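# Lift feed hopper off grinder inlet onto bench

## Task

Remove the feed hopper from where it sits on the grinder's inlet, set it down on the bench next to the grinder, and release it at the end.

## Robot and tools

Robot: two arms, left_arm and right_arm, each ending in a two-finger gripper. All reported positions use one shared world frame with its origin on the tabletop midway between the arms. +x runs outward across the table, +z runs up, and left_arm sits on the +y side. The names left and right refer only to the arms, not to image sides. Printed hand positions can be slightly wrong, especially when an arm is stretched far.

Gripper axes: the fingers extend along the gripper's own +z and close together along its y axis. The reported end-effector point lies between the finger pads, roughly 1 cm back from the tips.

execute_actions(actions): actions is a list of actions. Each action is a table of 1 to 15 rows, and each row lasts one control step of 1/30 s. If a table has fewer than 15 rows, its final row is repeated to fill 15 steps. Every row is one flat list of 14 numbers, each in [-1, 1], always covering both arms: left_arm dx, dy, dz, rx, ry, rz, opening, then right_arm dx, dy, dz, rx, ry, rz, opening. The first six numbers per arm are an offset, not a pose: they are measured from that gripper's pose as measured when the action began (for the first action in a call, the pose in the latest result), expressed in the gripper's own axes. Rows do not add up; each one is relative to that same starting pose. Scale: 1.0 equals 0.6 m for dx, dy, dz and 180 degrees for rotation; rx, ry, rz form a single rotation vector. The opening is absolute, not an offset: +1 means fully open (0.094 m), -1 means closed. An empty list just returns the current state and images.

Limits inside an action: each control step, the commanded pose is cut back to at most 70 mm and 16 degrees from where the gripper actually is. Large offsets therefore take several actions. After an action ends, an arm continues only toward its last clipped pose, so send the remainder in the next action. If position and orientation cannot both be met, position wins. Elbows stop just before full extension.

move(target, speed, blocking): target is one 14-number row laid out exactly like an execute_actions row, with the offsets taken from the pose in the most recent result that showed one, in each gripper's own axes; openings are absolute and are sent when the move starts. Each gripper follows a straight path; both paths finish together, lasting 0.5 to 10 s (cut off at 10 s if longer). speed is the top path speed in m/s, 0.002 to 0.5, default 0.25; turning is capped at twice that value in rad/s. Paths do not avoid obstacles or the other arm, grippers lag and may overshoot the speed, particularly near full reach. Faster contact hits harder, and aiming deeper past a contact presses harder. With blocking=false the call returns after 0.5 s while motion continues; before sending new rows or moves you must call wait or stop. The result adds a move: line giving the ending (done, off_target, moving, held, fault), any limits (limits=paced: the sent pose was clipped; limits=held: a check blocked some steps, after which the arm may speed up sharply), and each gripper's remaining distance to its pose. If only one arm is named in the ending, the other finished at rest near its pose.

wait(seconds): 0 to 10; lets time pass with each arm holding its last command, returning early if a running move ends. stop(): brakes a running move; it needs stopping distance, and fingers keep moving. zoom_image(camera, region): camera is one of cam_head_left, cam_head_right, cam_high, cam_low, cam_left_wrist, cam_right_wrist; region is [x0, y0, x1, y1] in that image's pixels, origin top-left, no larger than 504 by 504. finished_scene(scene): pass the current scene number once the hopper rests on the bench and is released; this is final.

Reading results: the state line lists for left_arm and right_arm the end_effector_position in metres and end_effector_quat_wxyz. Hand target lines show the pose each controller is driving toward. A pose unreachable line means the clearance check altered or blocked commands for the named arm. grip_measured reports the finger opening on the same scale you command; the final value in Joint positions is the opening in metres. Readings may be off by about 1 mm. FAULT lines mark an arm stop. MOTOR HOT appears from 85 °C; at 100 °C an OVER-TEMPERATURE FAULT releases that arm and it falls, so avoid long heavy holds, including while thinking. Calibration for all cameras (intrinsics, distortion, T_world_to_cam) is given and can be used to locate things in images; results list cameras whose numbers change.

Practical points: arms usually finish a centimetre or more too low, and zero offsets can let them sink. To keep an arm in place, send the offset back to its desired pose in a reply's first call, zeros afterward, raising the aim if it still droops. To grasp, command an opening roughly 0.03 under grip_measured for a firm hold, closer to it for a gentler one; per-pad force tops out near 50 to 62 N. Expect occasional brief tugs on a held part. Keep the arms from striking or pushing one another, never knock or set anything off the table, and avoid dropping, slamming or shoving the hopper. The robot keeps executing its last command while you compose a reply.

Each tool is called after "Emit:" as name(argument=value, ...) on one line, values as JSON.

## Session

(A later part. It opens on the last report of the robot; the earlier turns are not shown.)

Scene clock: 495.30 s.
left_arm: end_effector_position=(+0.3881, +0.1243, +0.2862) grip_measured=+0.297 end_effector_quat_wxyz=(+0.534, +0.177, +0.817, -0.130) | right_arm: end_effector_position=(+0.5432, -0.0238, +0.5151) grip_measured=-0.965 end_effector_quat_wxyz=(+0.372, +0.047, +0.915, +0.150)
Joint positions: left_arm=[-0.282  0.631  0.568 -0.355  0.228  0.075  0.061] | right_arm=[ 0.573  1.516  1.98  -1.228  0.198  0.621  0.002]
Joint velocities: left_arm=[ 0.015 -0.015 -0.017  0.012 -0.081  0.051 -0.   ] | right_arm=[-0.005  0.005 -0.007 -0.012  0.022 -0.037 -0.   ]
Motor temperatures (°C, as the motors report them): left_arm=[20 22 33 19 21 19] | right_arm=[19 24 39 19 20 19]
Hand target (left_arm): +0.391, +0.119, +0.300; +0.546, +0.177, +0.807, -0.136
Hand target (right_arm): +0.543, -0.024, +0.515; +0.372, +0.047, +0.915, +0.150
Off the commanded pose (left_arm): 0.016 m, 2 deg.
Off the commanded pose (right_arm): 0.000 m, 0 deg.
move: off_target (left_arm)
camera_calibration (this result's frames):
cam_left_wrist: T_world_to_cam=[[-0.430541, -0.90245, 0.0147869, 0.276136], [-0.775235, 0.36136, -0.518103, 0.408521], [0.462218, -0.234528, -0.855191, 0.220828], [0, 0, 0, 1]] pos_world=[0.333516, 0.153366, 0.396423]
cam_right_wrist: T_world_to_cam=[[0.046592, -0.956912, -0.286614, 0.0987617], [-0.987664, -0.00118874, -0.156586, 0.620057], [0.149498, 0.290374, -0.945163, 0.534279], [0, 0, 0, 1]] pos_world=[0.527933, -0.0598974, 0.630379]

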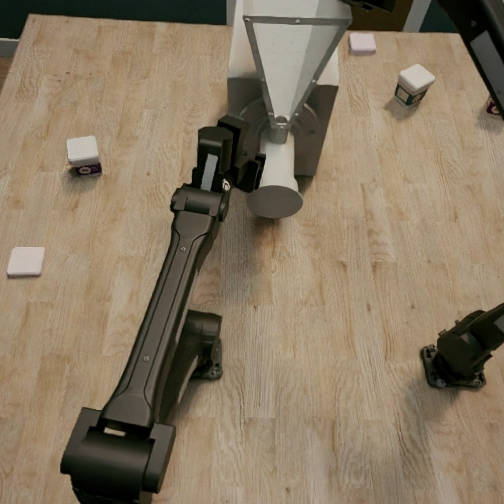

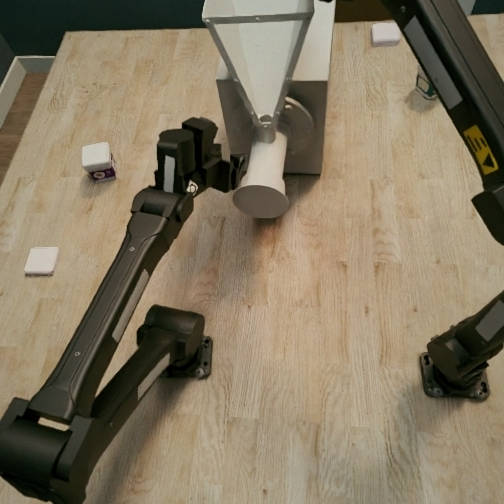

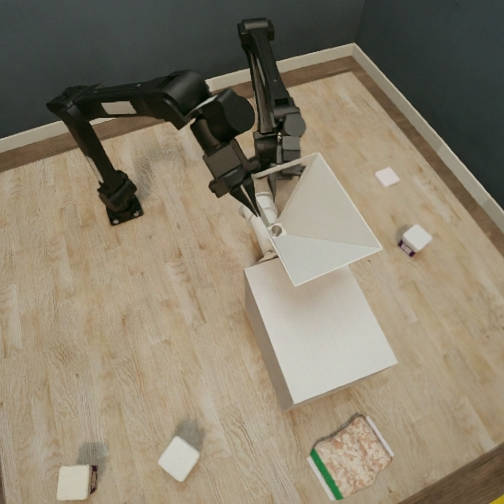

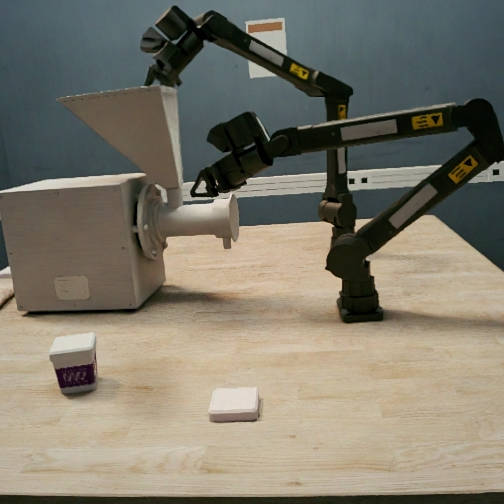

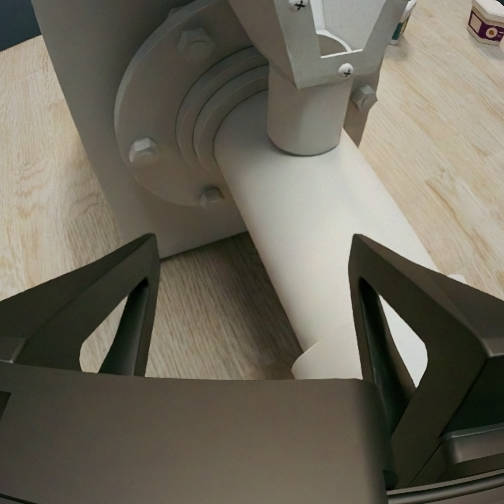

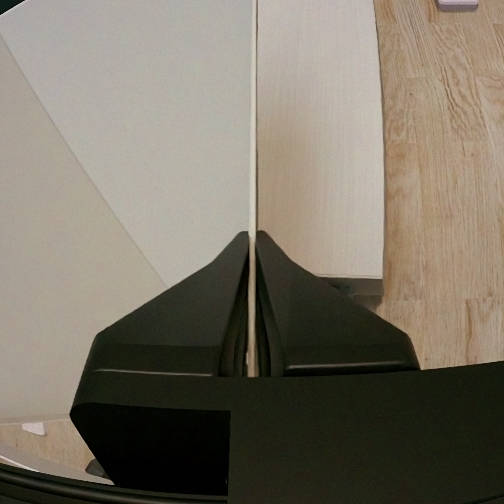

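Emit:
move(target=[-0.025,-0.042,0.083,0,0,0,0.6, 0,0,0,0,0,0,-1], speed=0.1)

Scene clock: 530.17 s.
left_arm: end_effector_position=(+0.4183, +0.0882, +0.2681) grip_measured=+0.597 end_effector_quat_wxyz=(+0.527, +0.171, +0.823, -0.126) | right_arm: end_effector_position=(+0.5432, -0.0238, +0.5151) grip_measured=-0.965 end_effector_quat_wxyz=(+0.372, +0.047, +0.915, +0.150)
Joint positions: left_arm=[-0.411  0.79   0.586 -0.225  0.098  0.014  0.075] | right_arm=[ 0.573  1.516  1.98  -1.228  0.198  0.621  0.002]
Joint velocities: left_arm=[ 0.005  0.005 -0.002  0.012  0.037 -0.022  0.   ] | right_arm=[-0.024 -0.005 -0.002 -0.002  0.022 -0.007 -0.001]
Motor temperatures (°C, as the motors report them): left_arm=[20 22 34 19 21 19] | right_arm=[19 24 39 19 20 19]
Hand target (left_arm): +0.423, +0.080, +0.281; +0.534, +0.177, +0.817, -0.131
Hand target (right_arm): +0.543, -0.024, +0.515; +0.372, +0.047, +0.915, +0.150
Off the commanded pose (left_arm): 0.016 m, 1 deg.
Off the commanded pose (right_arm): 0.000 m, 0 deg.
move: off_target (left_arm)
camera_calibration (this result's frames):
cam_left_wrist: T_world_to_cam=[[-0.417021, -0.908699, 0.0189345, 0.250608], [-0.789897, 0.352037, -0.502128, 0.438319], [0.449618, -0.224354, -0.864586, 0.189799], [0, 0, 0, 1]] pos_world=[0.365399, 0.116005, 0.379445]
cam_right_wrist: T_world_to_cam=[[0.046592, -0.956912, -0.286614, 0.0987617], [-0.987664, -0.00118874, -0.156586, 0.620057], [0.149498, 0.290374, -0.945163, 0.534279], [0, 0, 0, 1]] pos_world=[0.527933, -0.0598974, 0.630379]

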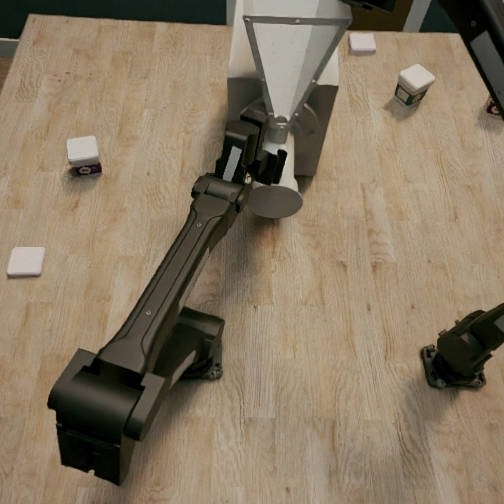

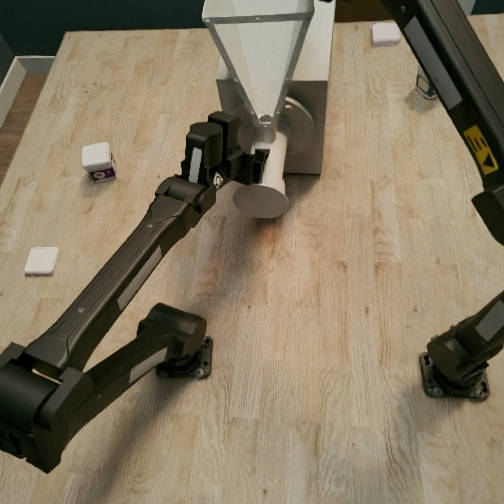

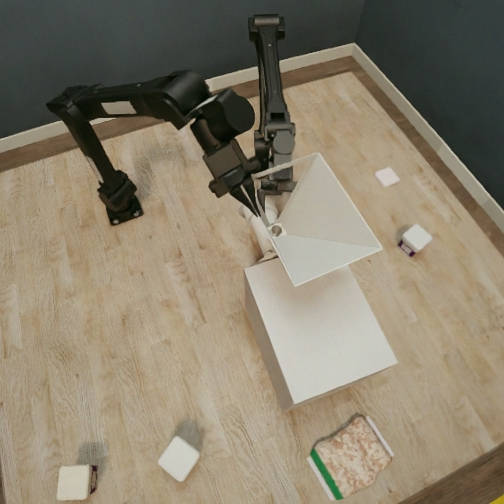

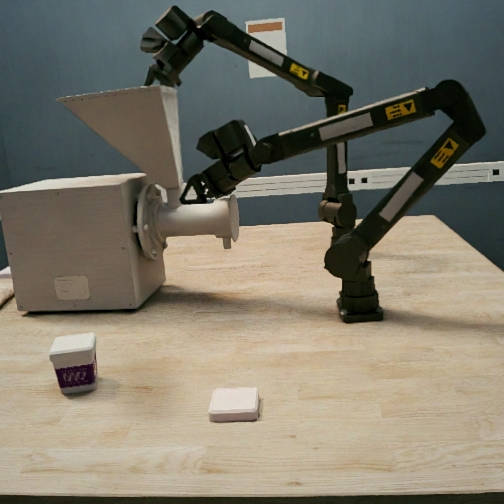

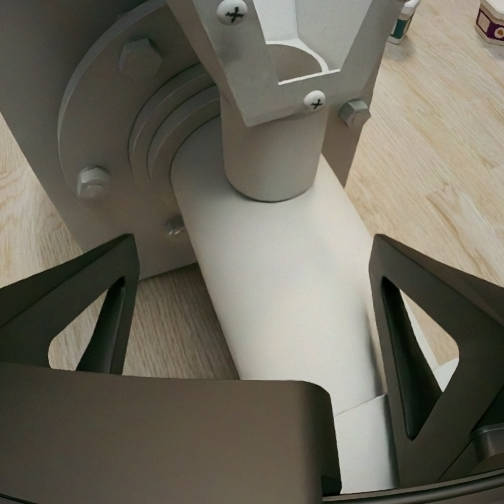

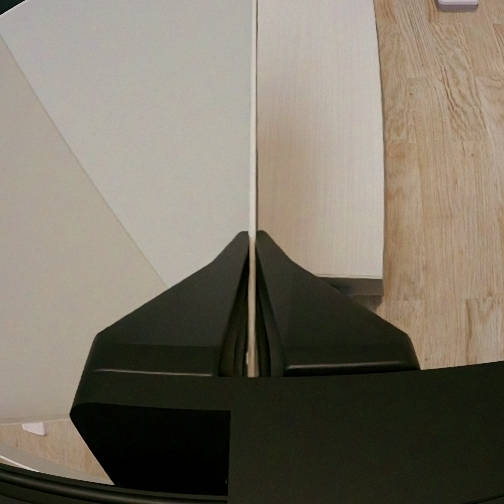

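Emit:
zoom_image(camera="cam_low", region=[110,110,290,270])

Region (110, 110, 290, 270) of cam_low's 504x504 image, scaled by 2.800, with more detail than that image has.

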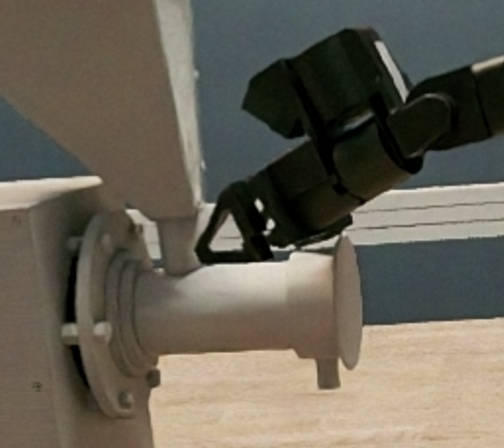

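Emit:
move(target=[-0.0495,-0.0135,0.0613,0,0,0,0.6, 0,0,0,0,0,0,-1], speed=0.08)

Emit:
zoom_image(camera="cam_low", region=[110,110,290,270])

Scene clock: 556.83 s.
left_arm: end_effector_position=(+0.4455, +0.0718, +0.2582) grip_measured=+0.597 end_effector_quat_wxyz=(+0.510, +0.170, +0.834, -0.121) | right_arm: end_effector_position=(+0.5432, -0.0239, +0.5151) grip_measured=-0.965 end_effector_quat_wxyz=(+0.372, +0.047, +0.915, +0.150)
Joint positions: left_arm=[-0.439  0.916  0.643 -0.195  0.064  0.002  0.075] | right_arm=[ 0.573  1.516  1.98  -1.228  0.198  0.621  0.002]
Joint velocities: left_arm=[-0.005  0.015 -0.007 -0.012 -0.037 -0.066  0.   ] | right_arm=[ 0.005  0.015 -0.002 -0.012  0.007 -0.022  0.   ]
Motor temperatures (°C, as the motors report them): left_arm=[20 21 34 19 21 19] | right_arm=[19 24 39 19 20 19]
Hand target (left_arm): +0.455, +0.063, +0.281; +0.527, +0.171, +0.823, -0.127
Hand target (right_arm): +0.543, -0.024, +0.515; +0.372, +0.047, +0.915, +0.150
Off the commanded pose (left_arm): 0.026 m, 2 deg.
Off the commanded pose (right_arm): 0.000 m, 0 deg.
move: off_target (left_arm)
camera_calibration (this result's frames):
cam_left_wrist: T_world_to_cam=[[-0.409859, -0.911952, 0.018933, 0.244278], [-0.810561, 0.354614, -0.46609, 0.460355], [0.418338, -0.206378, -0.884534, 0.183097], [0, 0, 0, 1]] pos_world=[0.396669, 0.0973089, 0.371898]
cam_right_wrist: T_world_to_cam=[[0.0463716, -0.956988, -0.286399, 0.0987144], [-0.98764, -0.000950929, -0.156734, 0.620156], [0.14972, 0.290128, -0.945204, 0.534194], [0, 0, 0, 1]] pos_world=[0.527935, -0.0599264, 0.630394]

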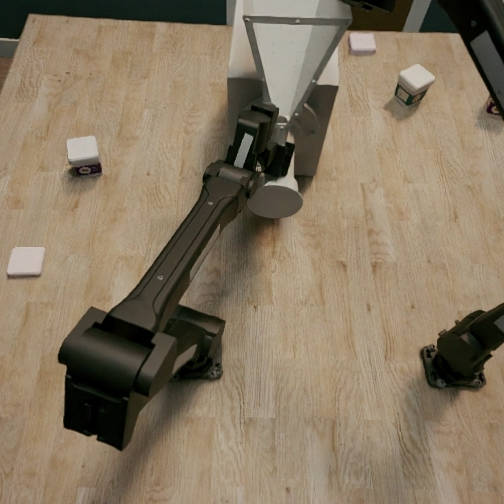

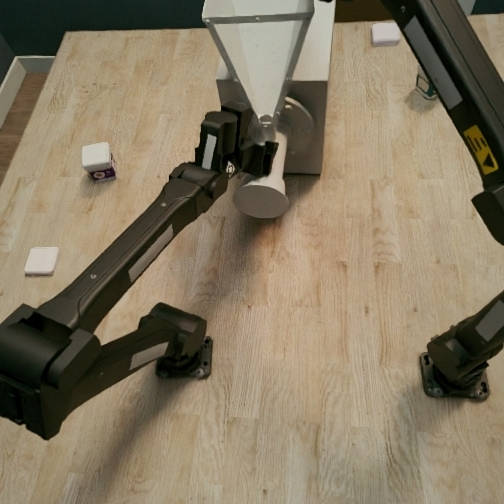

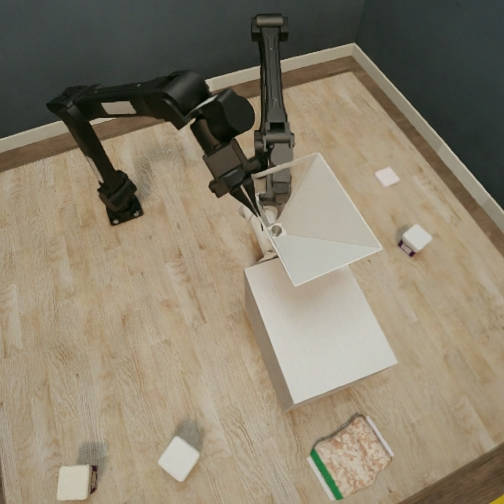

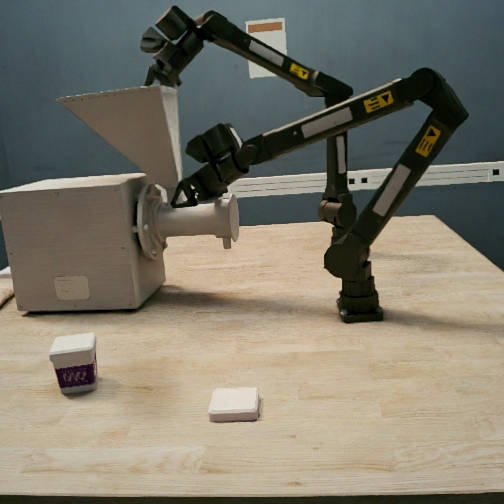

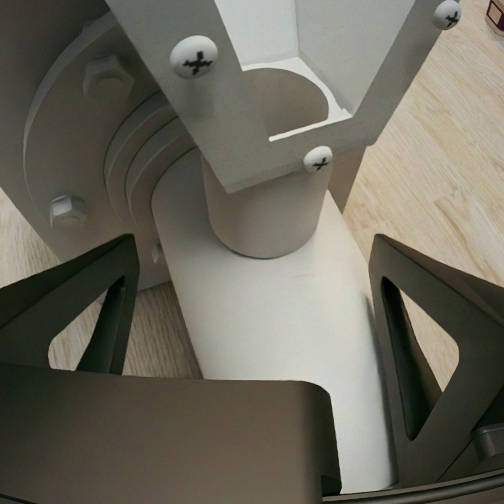

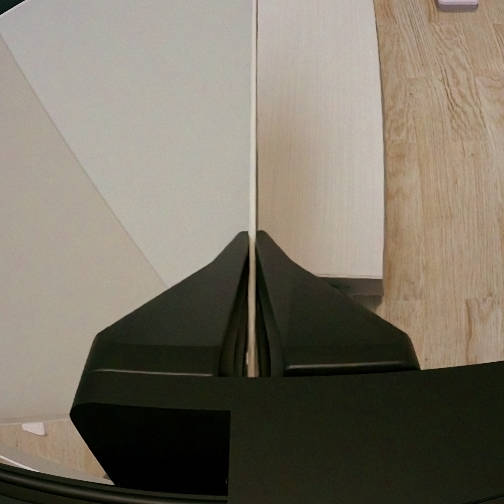

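Region (110, 110, 290, 270) of cam_low's 504x504 image, scaled by 2.800, with more detail than that image has.

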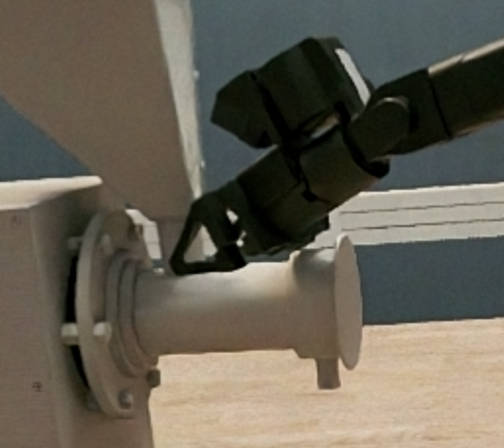

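Emit:
execute_actions(actions=[[[-0.061,-0.015,0.022,0,-0.02,0,0.6, 0,0,0,0,0,0,-1]],[[0,0,0,0,0,0,0.6, 0,0,0,0,0,0,-1]]])

Emit:
zoom_image(camera="cam_low", region=[110,110,290,270])

Scene clock: 572.80 s.
left_arm: end_effector_position=(+0.4548, +0.0632, +0.2538) grip_measured=+0.597 end_effector_quat_wxyz=(+0.511, +0.169, +0.834, -0.117) | right_arm: end_effector_position=(+0.5432, -0.0239, +0.5151) grip_measured=-0.965 end_effector_quat_wxyz=(+0.372, +0.047, +0.915, +0.150)
Joint positions: left_arm=[-0.46   0.96   0.654 -0.16   0.038 -0.006  0.075] | right_arm=[ 0.573  1.516  1.98  -1.228  0.198  0.621  0.002]
Joint velocities: left_arm=[-0.005 -0.005 -0.012  0.007  0.037 -0.007  0.   ] | right_arm=[-0.005  0.005 -0.007 -0.007 -0.051  0.007  0.001]
Motor temperatures (°C, as the motors report them): left_arm=[20 21 35 19 20 19] | right_arm=[19 24 39 19 20 19]
Hand target (left_arm): +0.455, +0.063, +0.254; +0.511, +0.169, +0.834, -0.117
Hand target (right_arm): +0.543, -0.024, +0.515; +0.372, +0.047, +0.915, +0.150
Off the commanded pose (left_arm): 0.000 m, 0 deg.
Off the commanded pose (right_arm): 0.000 m, 0 deg.
camera_calibration (this result's frames):
cam_left_wrist: T_world_to_cam=[[-0.404435, -0.91446, 0.0139955, 0.239331], [-0.811353, 0.351688, -0.466928, 0.46964], [0.422065, -0.200197, -0.884185, 0.171418], [0, 0, 0, 1]] pos_world=[0.405488, 0.0880094, 0.367503]
cam_right_wrist: T_world_to_cam=[[0.0463716, -0.956988, -0.286399, 0.0987144], [-0.98764, -0.000950929, -0.156734, 0.620156], [0.14972, 0.290128, -0.945204, 0.534194], [0, 0, 0, 1]] pos_world=[0.527935, -0.0599264, 0.630394]

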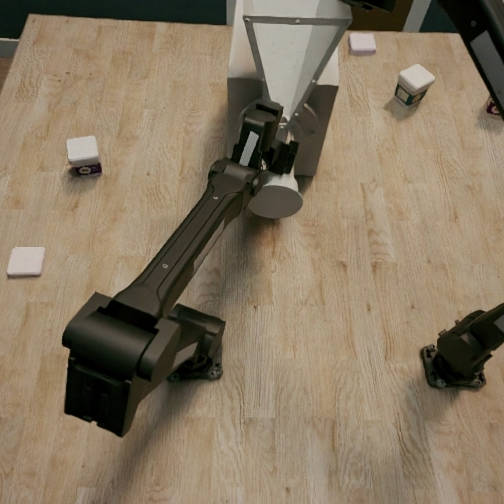

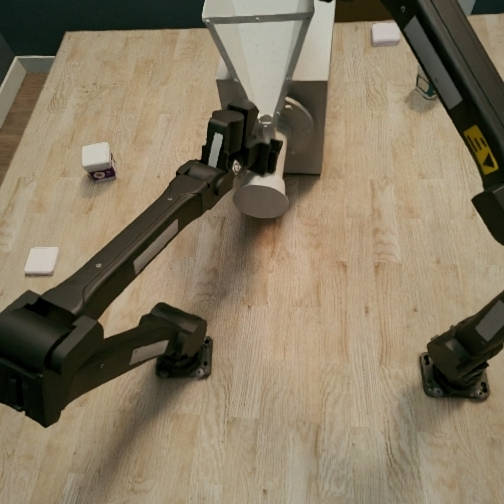

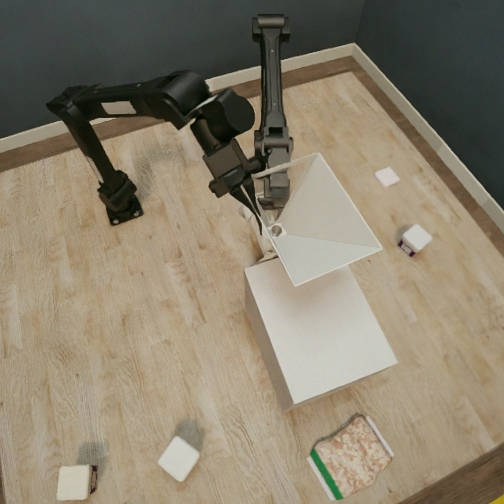

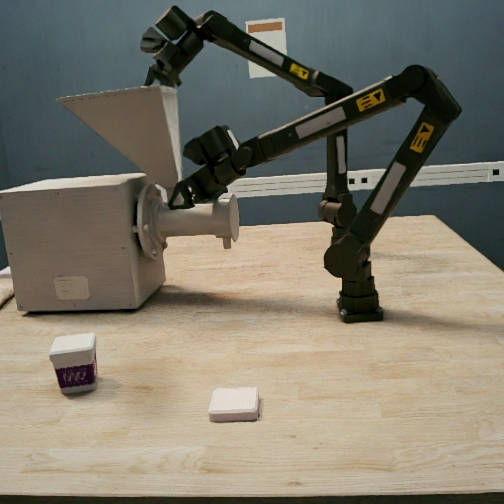

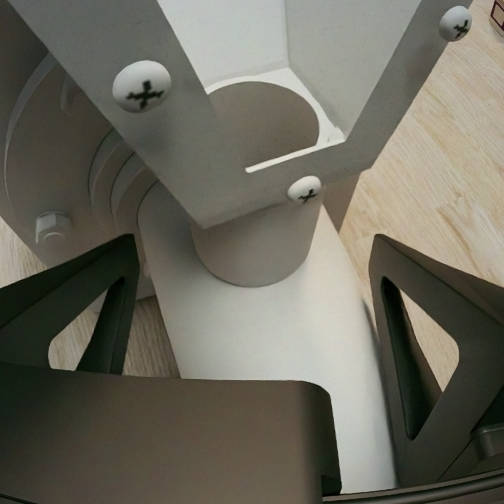

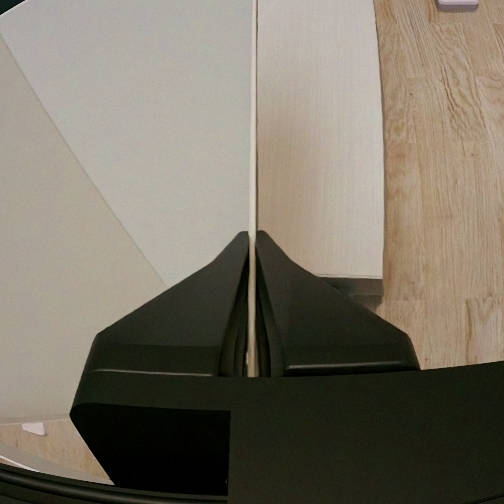

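Region (110, 110, 290, 270) of cam_low's 504x504 image, scaled by 2.800, with more detail than that image has.

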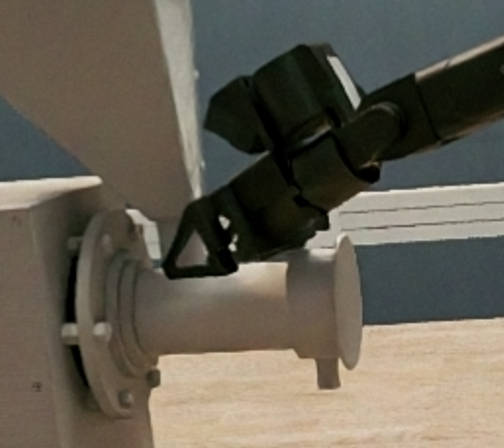

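Emit:
execute_actions(actions=[[[-0.06,-0.003,0.006,0,-0.045,0,0.6, 0,0,0,0,0,0,-1]]])

Emit:
zoom_image(camera="cam_low", region=[110,110,290,270])

Scene clock: 623.30 s.
left_arm: end_effector_position=(+0.4672, +0.0587, +0.2756) grip_measured=+0.597 end_effector_quat_wxyz=(+0.559, +0.163, +0.803, -0.125) | right_arm: end_effector_position=(+0.5432, -0.0239, +0.5151) grip_measured=-0.965 end_effector_quat_wxyz=(+0.372, +0.047, +0.915, +0.150)
Joint positions: left_arm=[-0.46   0.971  0.647 -0.027  0.036 -0.006  0.075] | right_arm=[ 0.573  1.516  1.98  -1.228  0.198  0.621  0.002]
Joint velocities: left_arm=[-0.005  0.005 -0.002 -0.002 -0.022 -0.007 -0.002] | right_arm=[-0.005 -0.005 -0.007 -0.007  0.037 -0.022 -0.   ]
Motor temperatures (°C, as the motors report them): left_arm=[20 21 32 19 20 19] | right_arm=[19 24 38 19 19 19]
Hand target (left_arm): +0.472, +0.054, +0.285; +0.569, +0.161, +0.796, -0.130
Hand target (right_arm): +0.543, -0.024, +0.515; +0.372, +0.047, +0.915, +0.150
Off the commanded pose (left_arm): 0.011 m, 1 deg.
Off the commanded pose (right_arm): 0.000 m, 0 deg.
camera_calibration (this result's frames):
cam_left_wrist: T_world_to_cam=[[-0.40377, -0.914815, 0.00916356, 0.240907], [-0.75586, 0.327936, -0.566687, 0.494365], [0.515408, -0.235737, -0.823882, 0.126413], [0, 0, 0, 1]] pos_world=[0.405787, 0.0880655, 0.382092]
cam_right_wrist: T_world_to_cam=[[0.0463716, -0.956988, -0.286399, 0.0987144], [-0.98764, -0.000950929, -0.156734, 0.620156], [0.14972, 0.290128, -0.945204, 0.534194], [0, 0, 0, 1]] pos_world=[0.527935, -0.0599264, 0.630394]

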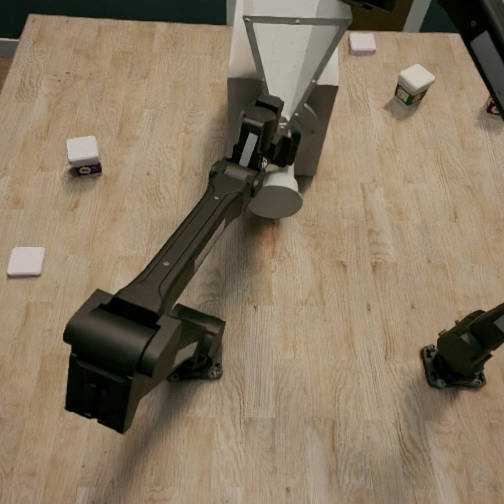

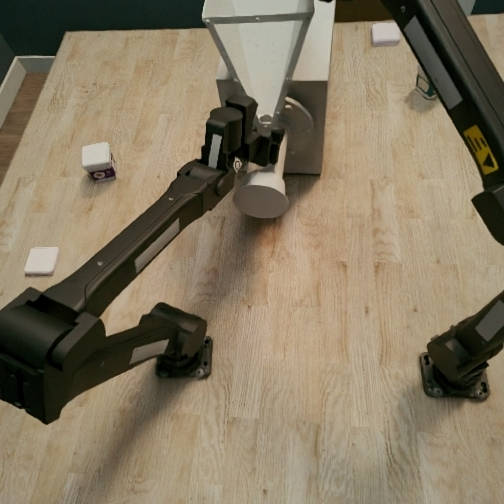

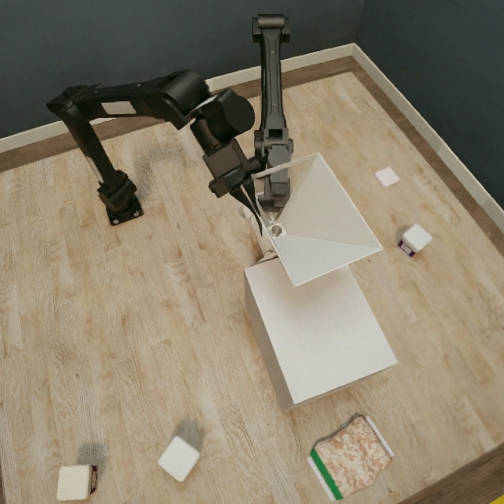

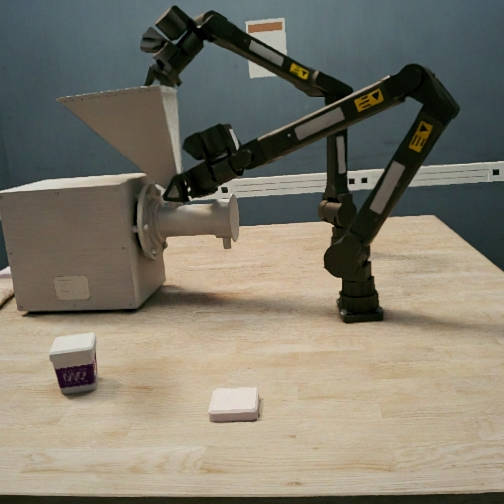

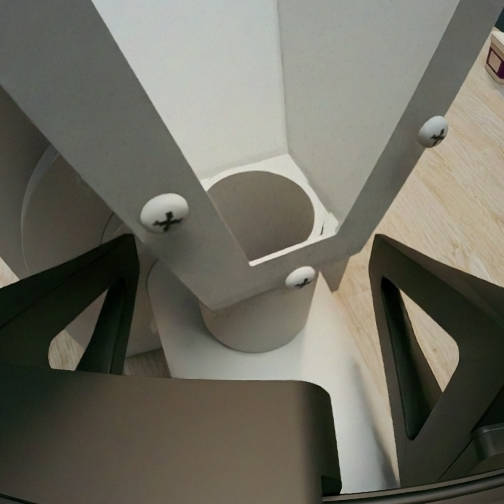

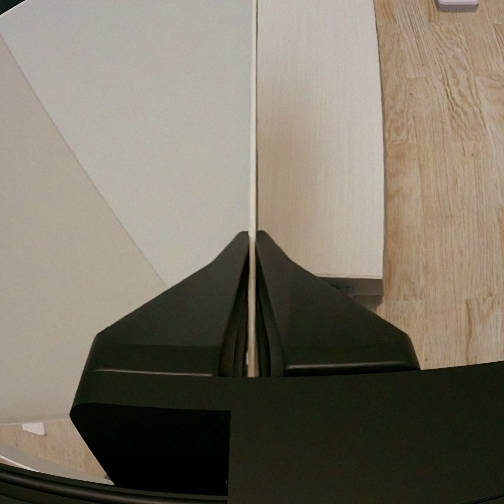

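Region (110, 110, 290, 270) of cam_low's 504x504 image, scaled by 2.800, with more detail than that image has.

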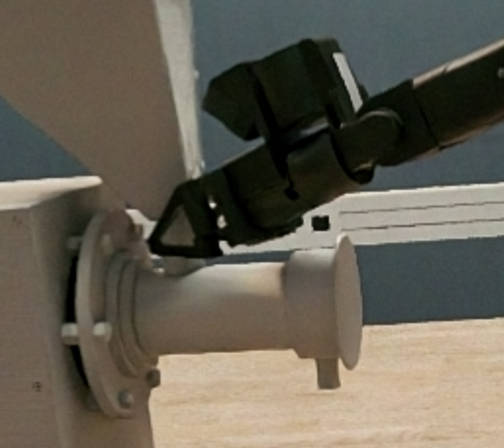

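Emit:
execute_actions(actions=[[[0,0,0,0,0,0,0.6, 0,0,0,0,0,0,-1]]])

Emit:
zoom_image(camera="cam_low", region=[110,110,290,270])

Scene clock: 639.40 s.
left_arm: end_effector_position=(+0.4657, +0.0593, +0.2711) grip_measured=+0.597 end_effector_quat_wxyz=(+0.556, +0.164, +0.805, -0.124) | right_arm: end_effector_position=(+0.5432, -0.0239, +0.5151) grip_measured=-0.965 end_effector_quat_wxyz=(+0.372, +0.047, +0.915, +0.150)
Joint positions: left_arm=[-0.46   0.971  0.64  -0.027  0.036 -0.006  0.075] | right_arm=[ 0.573  1.516  1.98  -1.228  0.198  0.621  0.002]
Joint velocities: left_arm=[-0.005  0.005 -0.022  0.022 -0.022  0.022  0.   ] | right_arm=[-0.005 -0.024 -0.017 -0.002 -0.007 -0.007 -0.001]
Motor temperatures (°C, as the motors report them): left_arm=[20 21 33 19 20 19] | right_arm=[19 24 38 19 19 19]
Hand target (left_arm): +0.467, +0.059, +0.276; +0.560, +0.163, +0.803, -0.125
Hand target (right_arm): +0.543, -0.024, +0.515; +0.372, +0.047, +0.915, +0.150
Off the commanded pose (left_arm): 0.005 m, 0 deg.
Off the commanded pose (right_arm): 0.000 m, 0 deg.
camera_calibration (this result's frames):
cam_left_wrist: T_world_to_cam=[[-0.403704, -0.914841, 0.00941647, 0.240798], [-0.759849, 0.32954, -0.560386, 0.490551], [0.509562, -0.233385, -0.828178, 0.127338], [0, 0, 0, 1]] pos_world=[0.405069, 0.0883542, 0.378089]
cam_right_wrist: T_world_to_cam=[[0.0463716, -0.956988, -0.286399, 0.0987144], [-0.98764, -0.000950929, -0.156734, 0.620156], [0.14972, 0.290128, -0.945204, 0.534194], [0, 0, 0, 1]] pos_world=[0.527935, -0.0599264, 0.630394]

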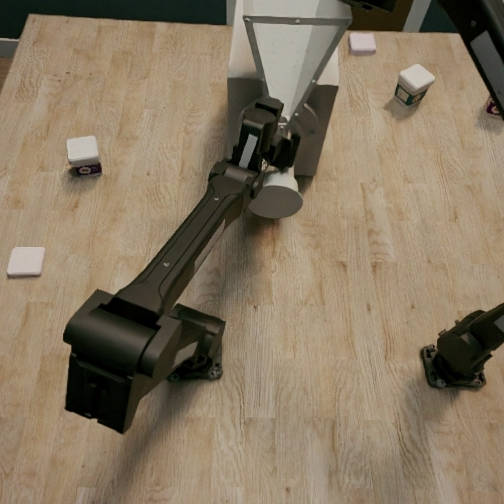

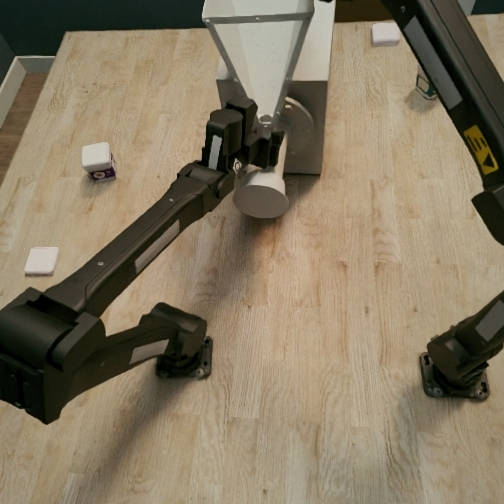

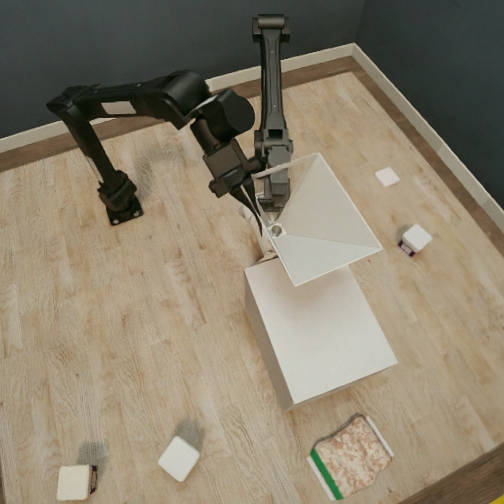

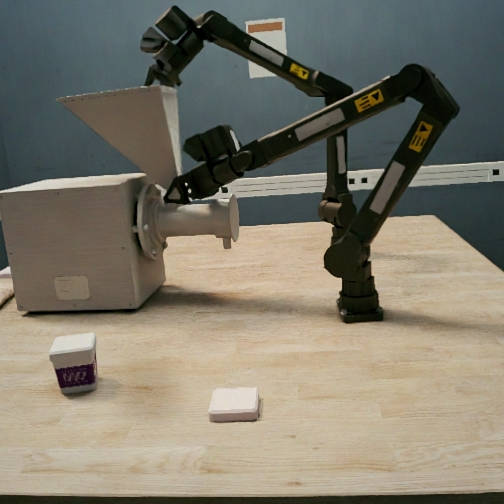

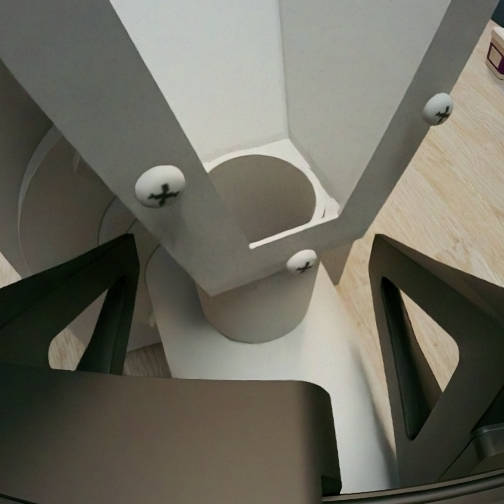

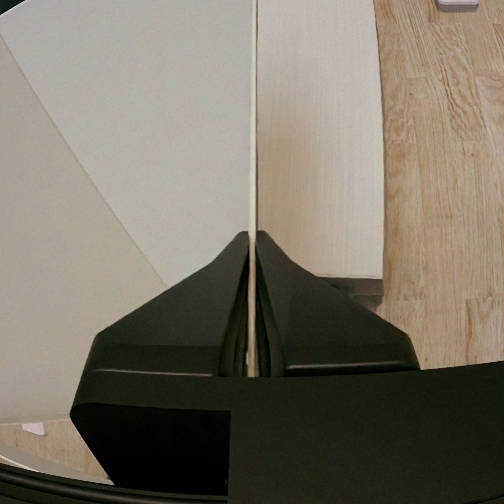

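Region (110, 110, 290, 270) of cam_low's 504x504 image, scaled by 2.800, with more detail than that image has.

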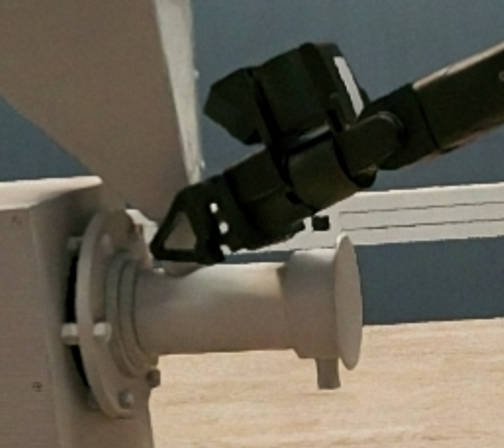

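Emit:
execute_actions(actions=[[[0,0,0,0,0,0,0.6, 0,0,0,0,0,0,-1],[0,0,0,0,0,0,0.45, 0,0,0,0,0,0,-1],[0,0,0,0,0,0,0.3, 0,0,0,0,0,0,-1],[0,0,0,0,0,0,0.15, 0,0,0,0,0,0,-1],[0,0,0,0,0,0,0.0, 0,0,0,0,0,0,-1],[0,0,0,0,0,0,-0.1, 0,0,0,0,0,0,-1],[0,0,0,0,0,0,-0.15, 0,0,0,0,0,0,-1],[0,0,0,0,0,0,-0.2, 0,0,0,0,0,0,-1],[0,0,0,0,0,0,-0.25, 0,0,0,0,0,0,-1],[0,0,0,0,0,0,-0.3, 0,0,0,0,0,0,-1]],[[0,0,0,0,0,0,-0.4, 0,0,0,0,0,0,-1]]])

Emit:
zoom_image(camera="cam_low", region=[110,110,290,270])

Scene clock: 646.27 s.
left_arm: end_effector_position=(+0.4641, +0.0597, +0.2662) grip_measured=-0.206 end_effector_quat_wxyz=(+0.553, +0.165, +0.807, -0.124) | right_arm: end_effector_position=(+0.5432, -0.0239, +0.5151) grip_measured=-0.965 end_effector_quat_wxyz=(+0.372, +0.047, +0.915, +0.150)
Joint positions: left_arm=[-0.46   0.971  0.632 -0.027  0.037 -0.006  0.037] | right_arm=[ 0.573  1.516  1.98  -1.228  0.198  0.621  0.002]
Joint velocities: left_arm=[-0.015 -0.015 -0.007  0.017 -0.007 -0.007  0.001] | right_arm=[-0.005 -0.005  0.002  0.012 -0.007  0.037  0.   ]
Motor temperatures (°C, as the motors report them): left_arm=[20 21 33 19 20 19] | right_arm=[19 24 38 19 19 19]
Hand target (left_arm): +0.464, +0.060, +0.266; +0.553, +0.165, +0.807, -0.124
Hand target (right_arm): +0.543, -0.024, +0.515; +0.372, +0.047, +0.915, +0.150
Off the commanded pose (left_arm): 0.000 m, 0 deg.
Off the commanded pose (right_arm): 0.000 m, 0 deg.
camera_calibration (this result's frames):
cam_left_wrist: T_world_to_cam=[[-0.40493, -0.91429, 0.0102399, 0.240844], [-0.763825, 0.332093, -0.553431, 0.486281], [0.502596, -0.231922, -0.832832, 0.128594], [0, 0, 0, 1]] pos_world=[0.404328, 0.0885348, 0.373754]
cam_right_wrist: T_world_to_cam=[[0.0463716, -0.956988, -0.286399, 0.0987144], [-0.98764, -0.000950929, -0.156734, 0.620156], [0.14972, 0.290128, -0.945204, 0.534194], [0, 0, 0, 1]] pos_world=[0.527935, -0.0599264, 0.630394]

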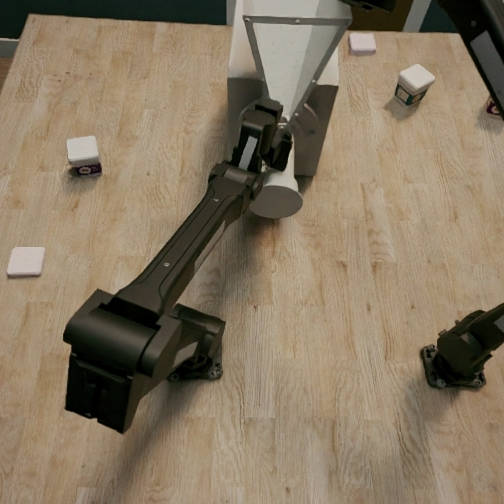

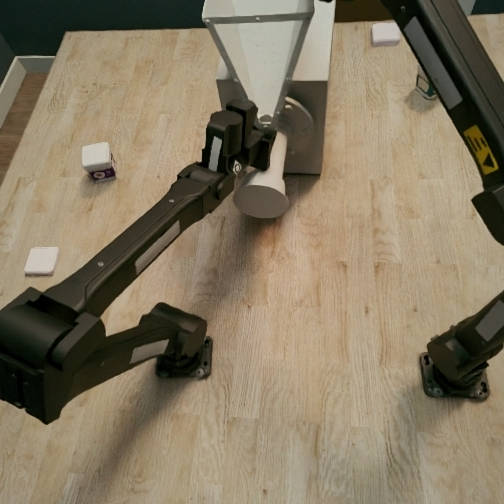

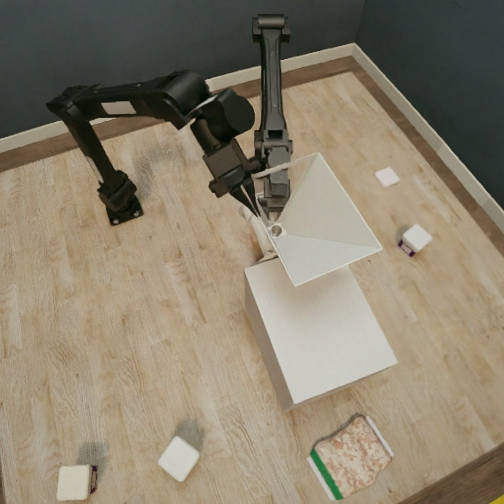

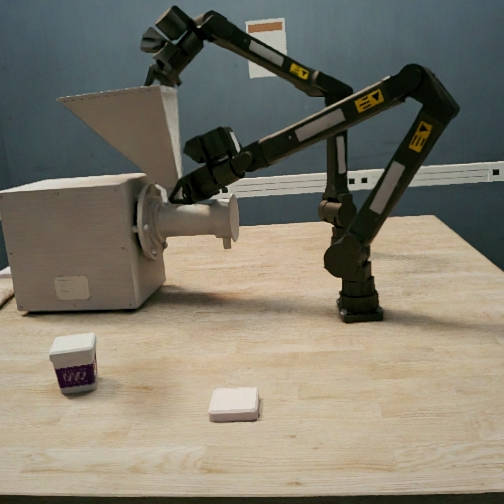

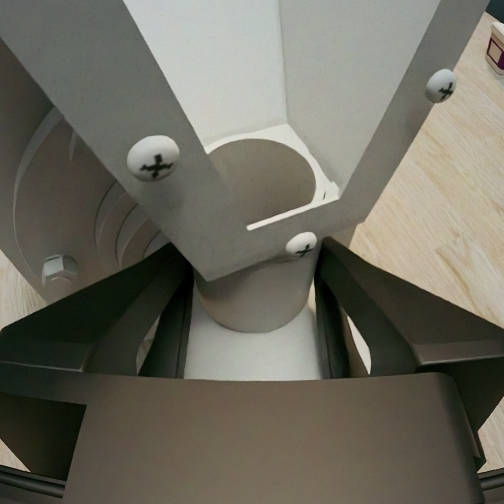

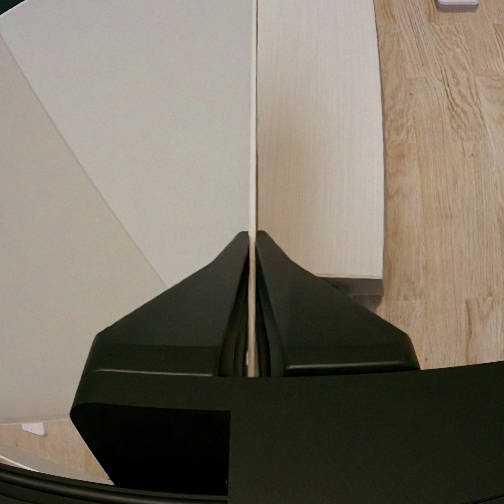

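Region (110, 110, 290, 270) of cam_low's 504x504 image, scaled by 2.800, with more detail than that image has.

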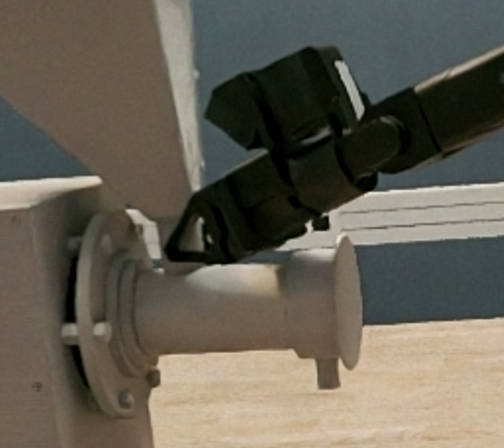

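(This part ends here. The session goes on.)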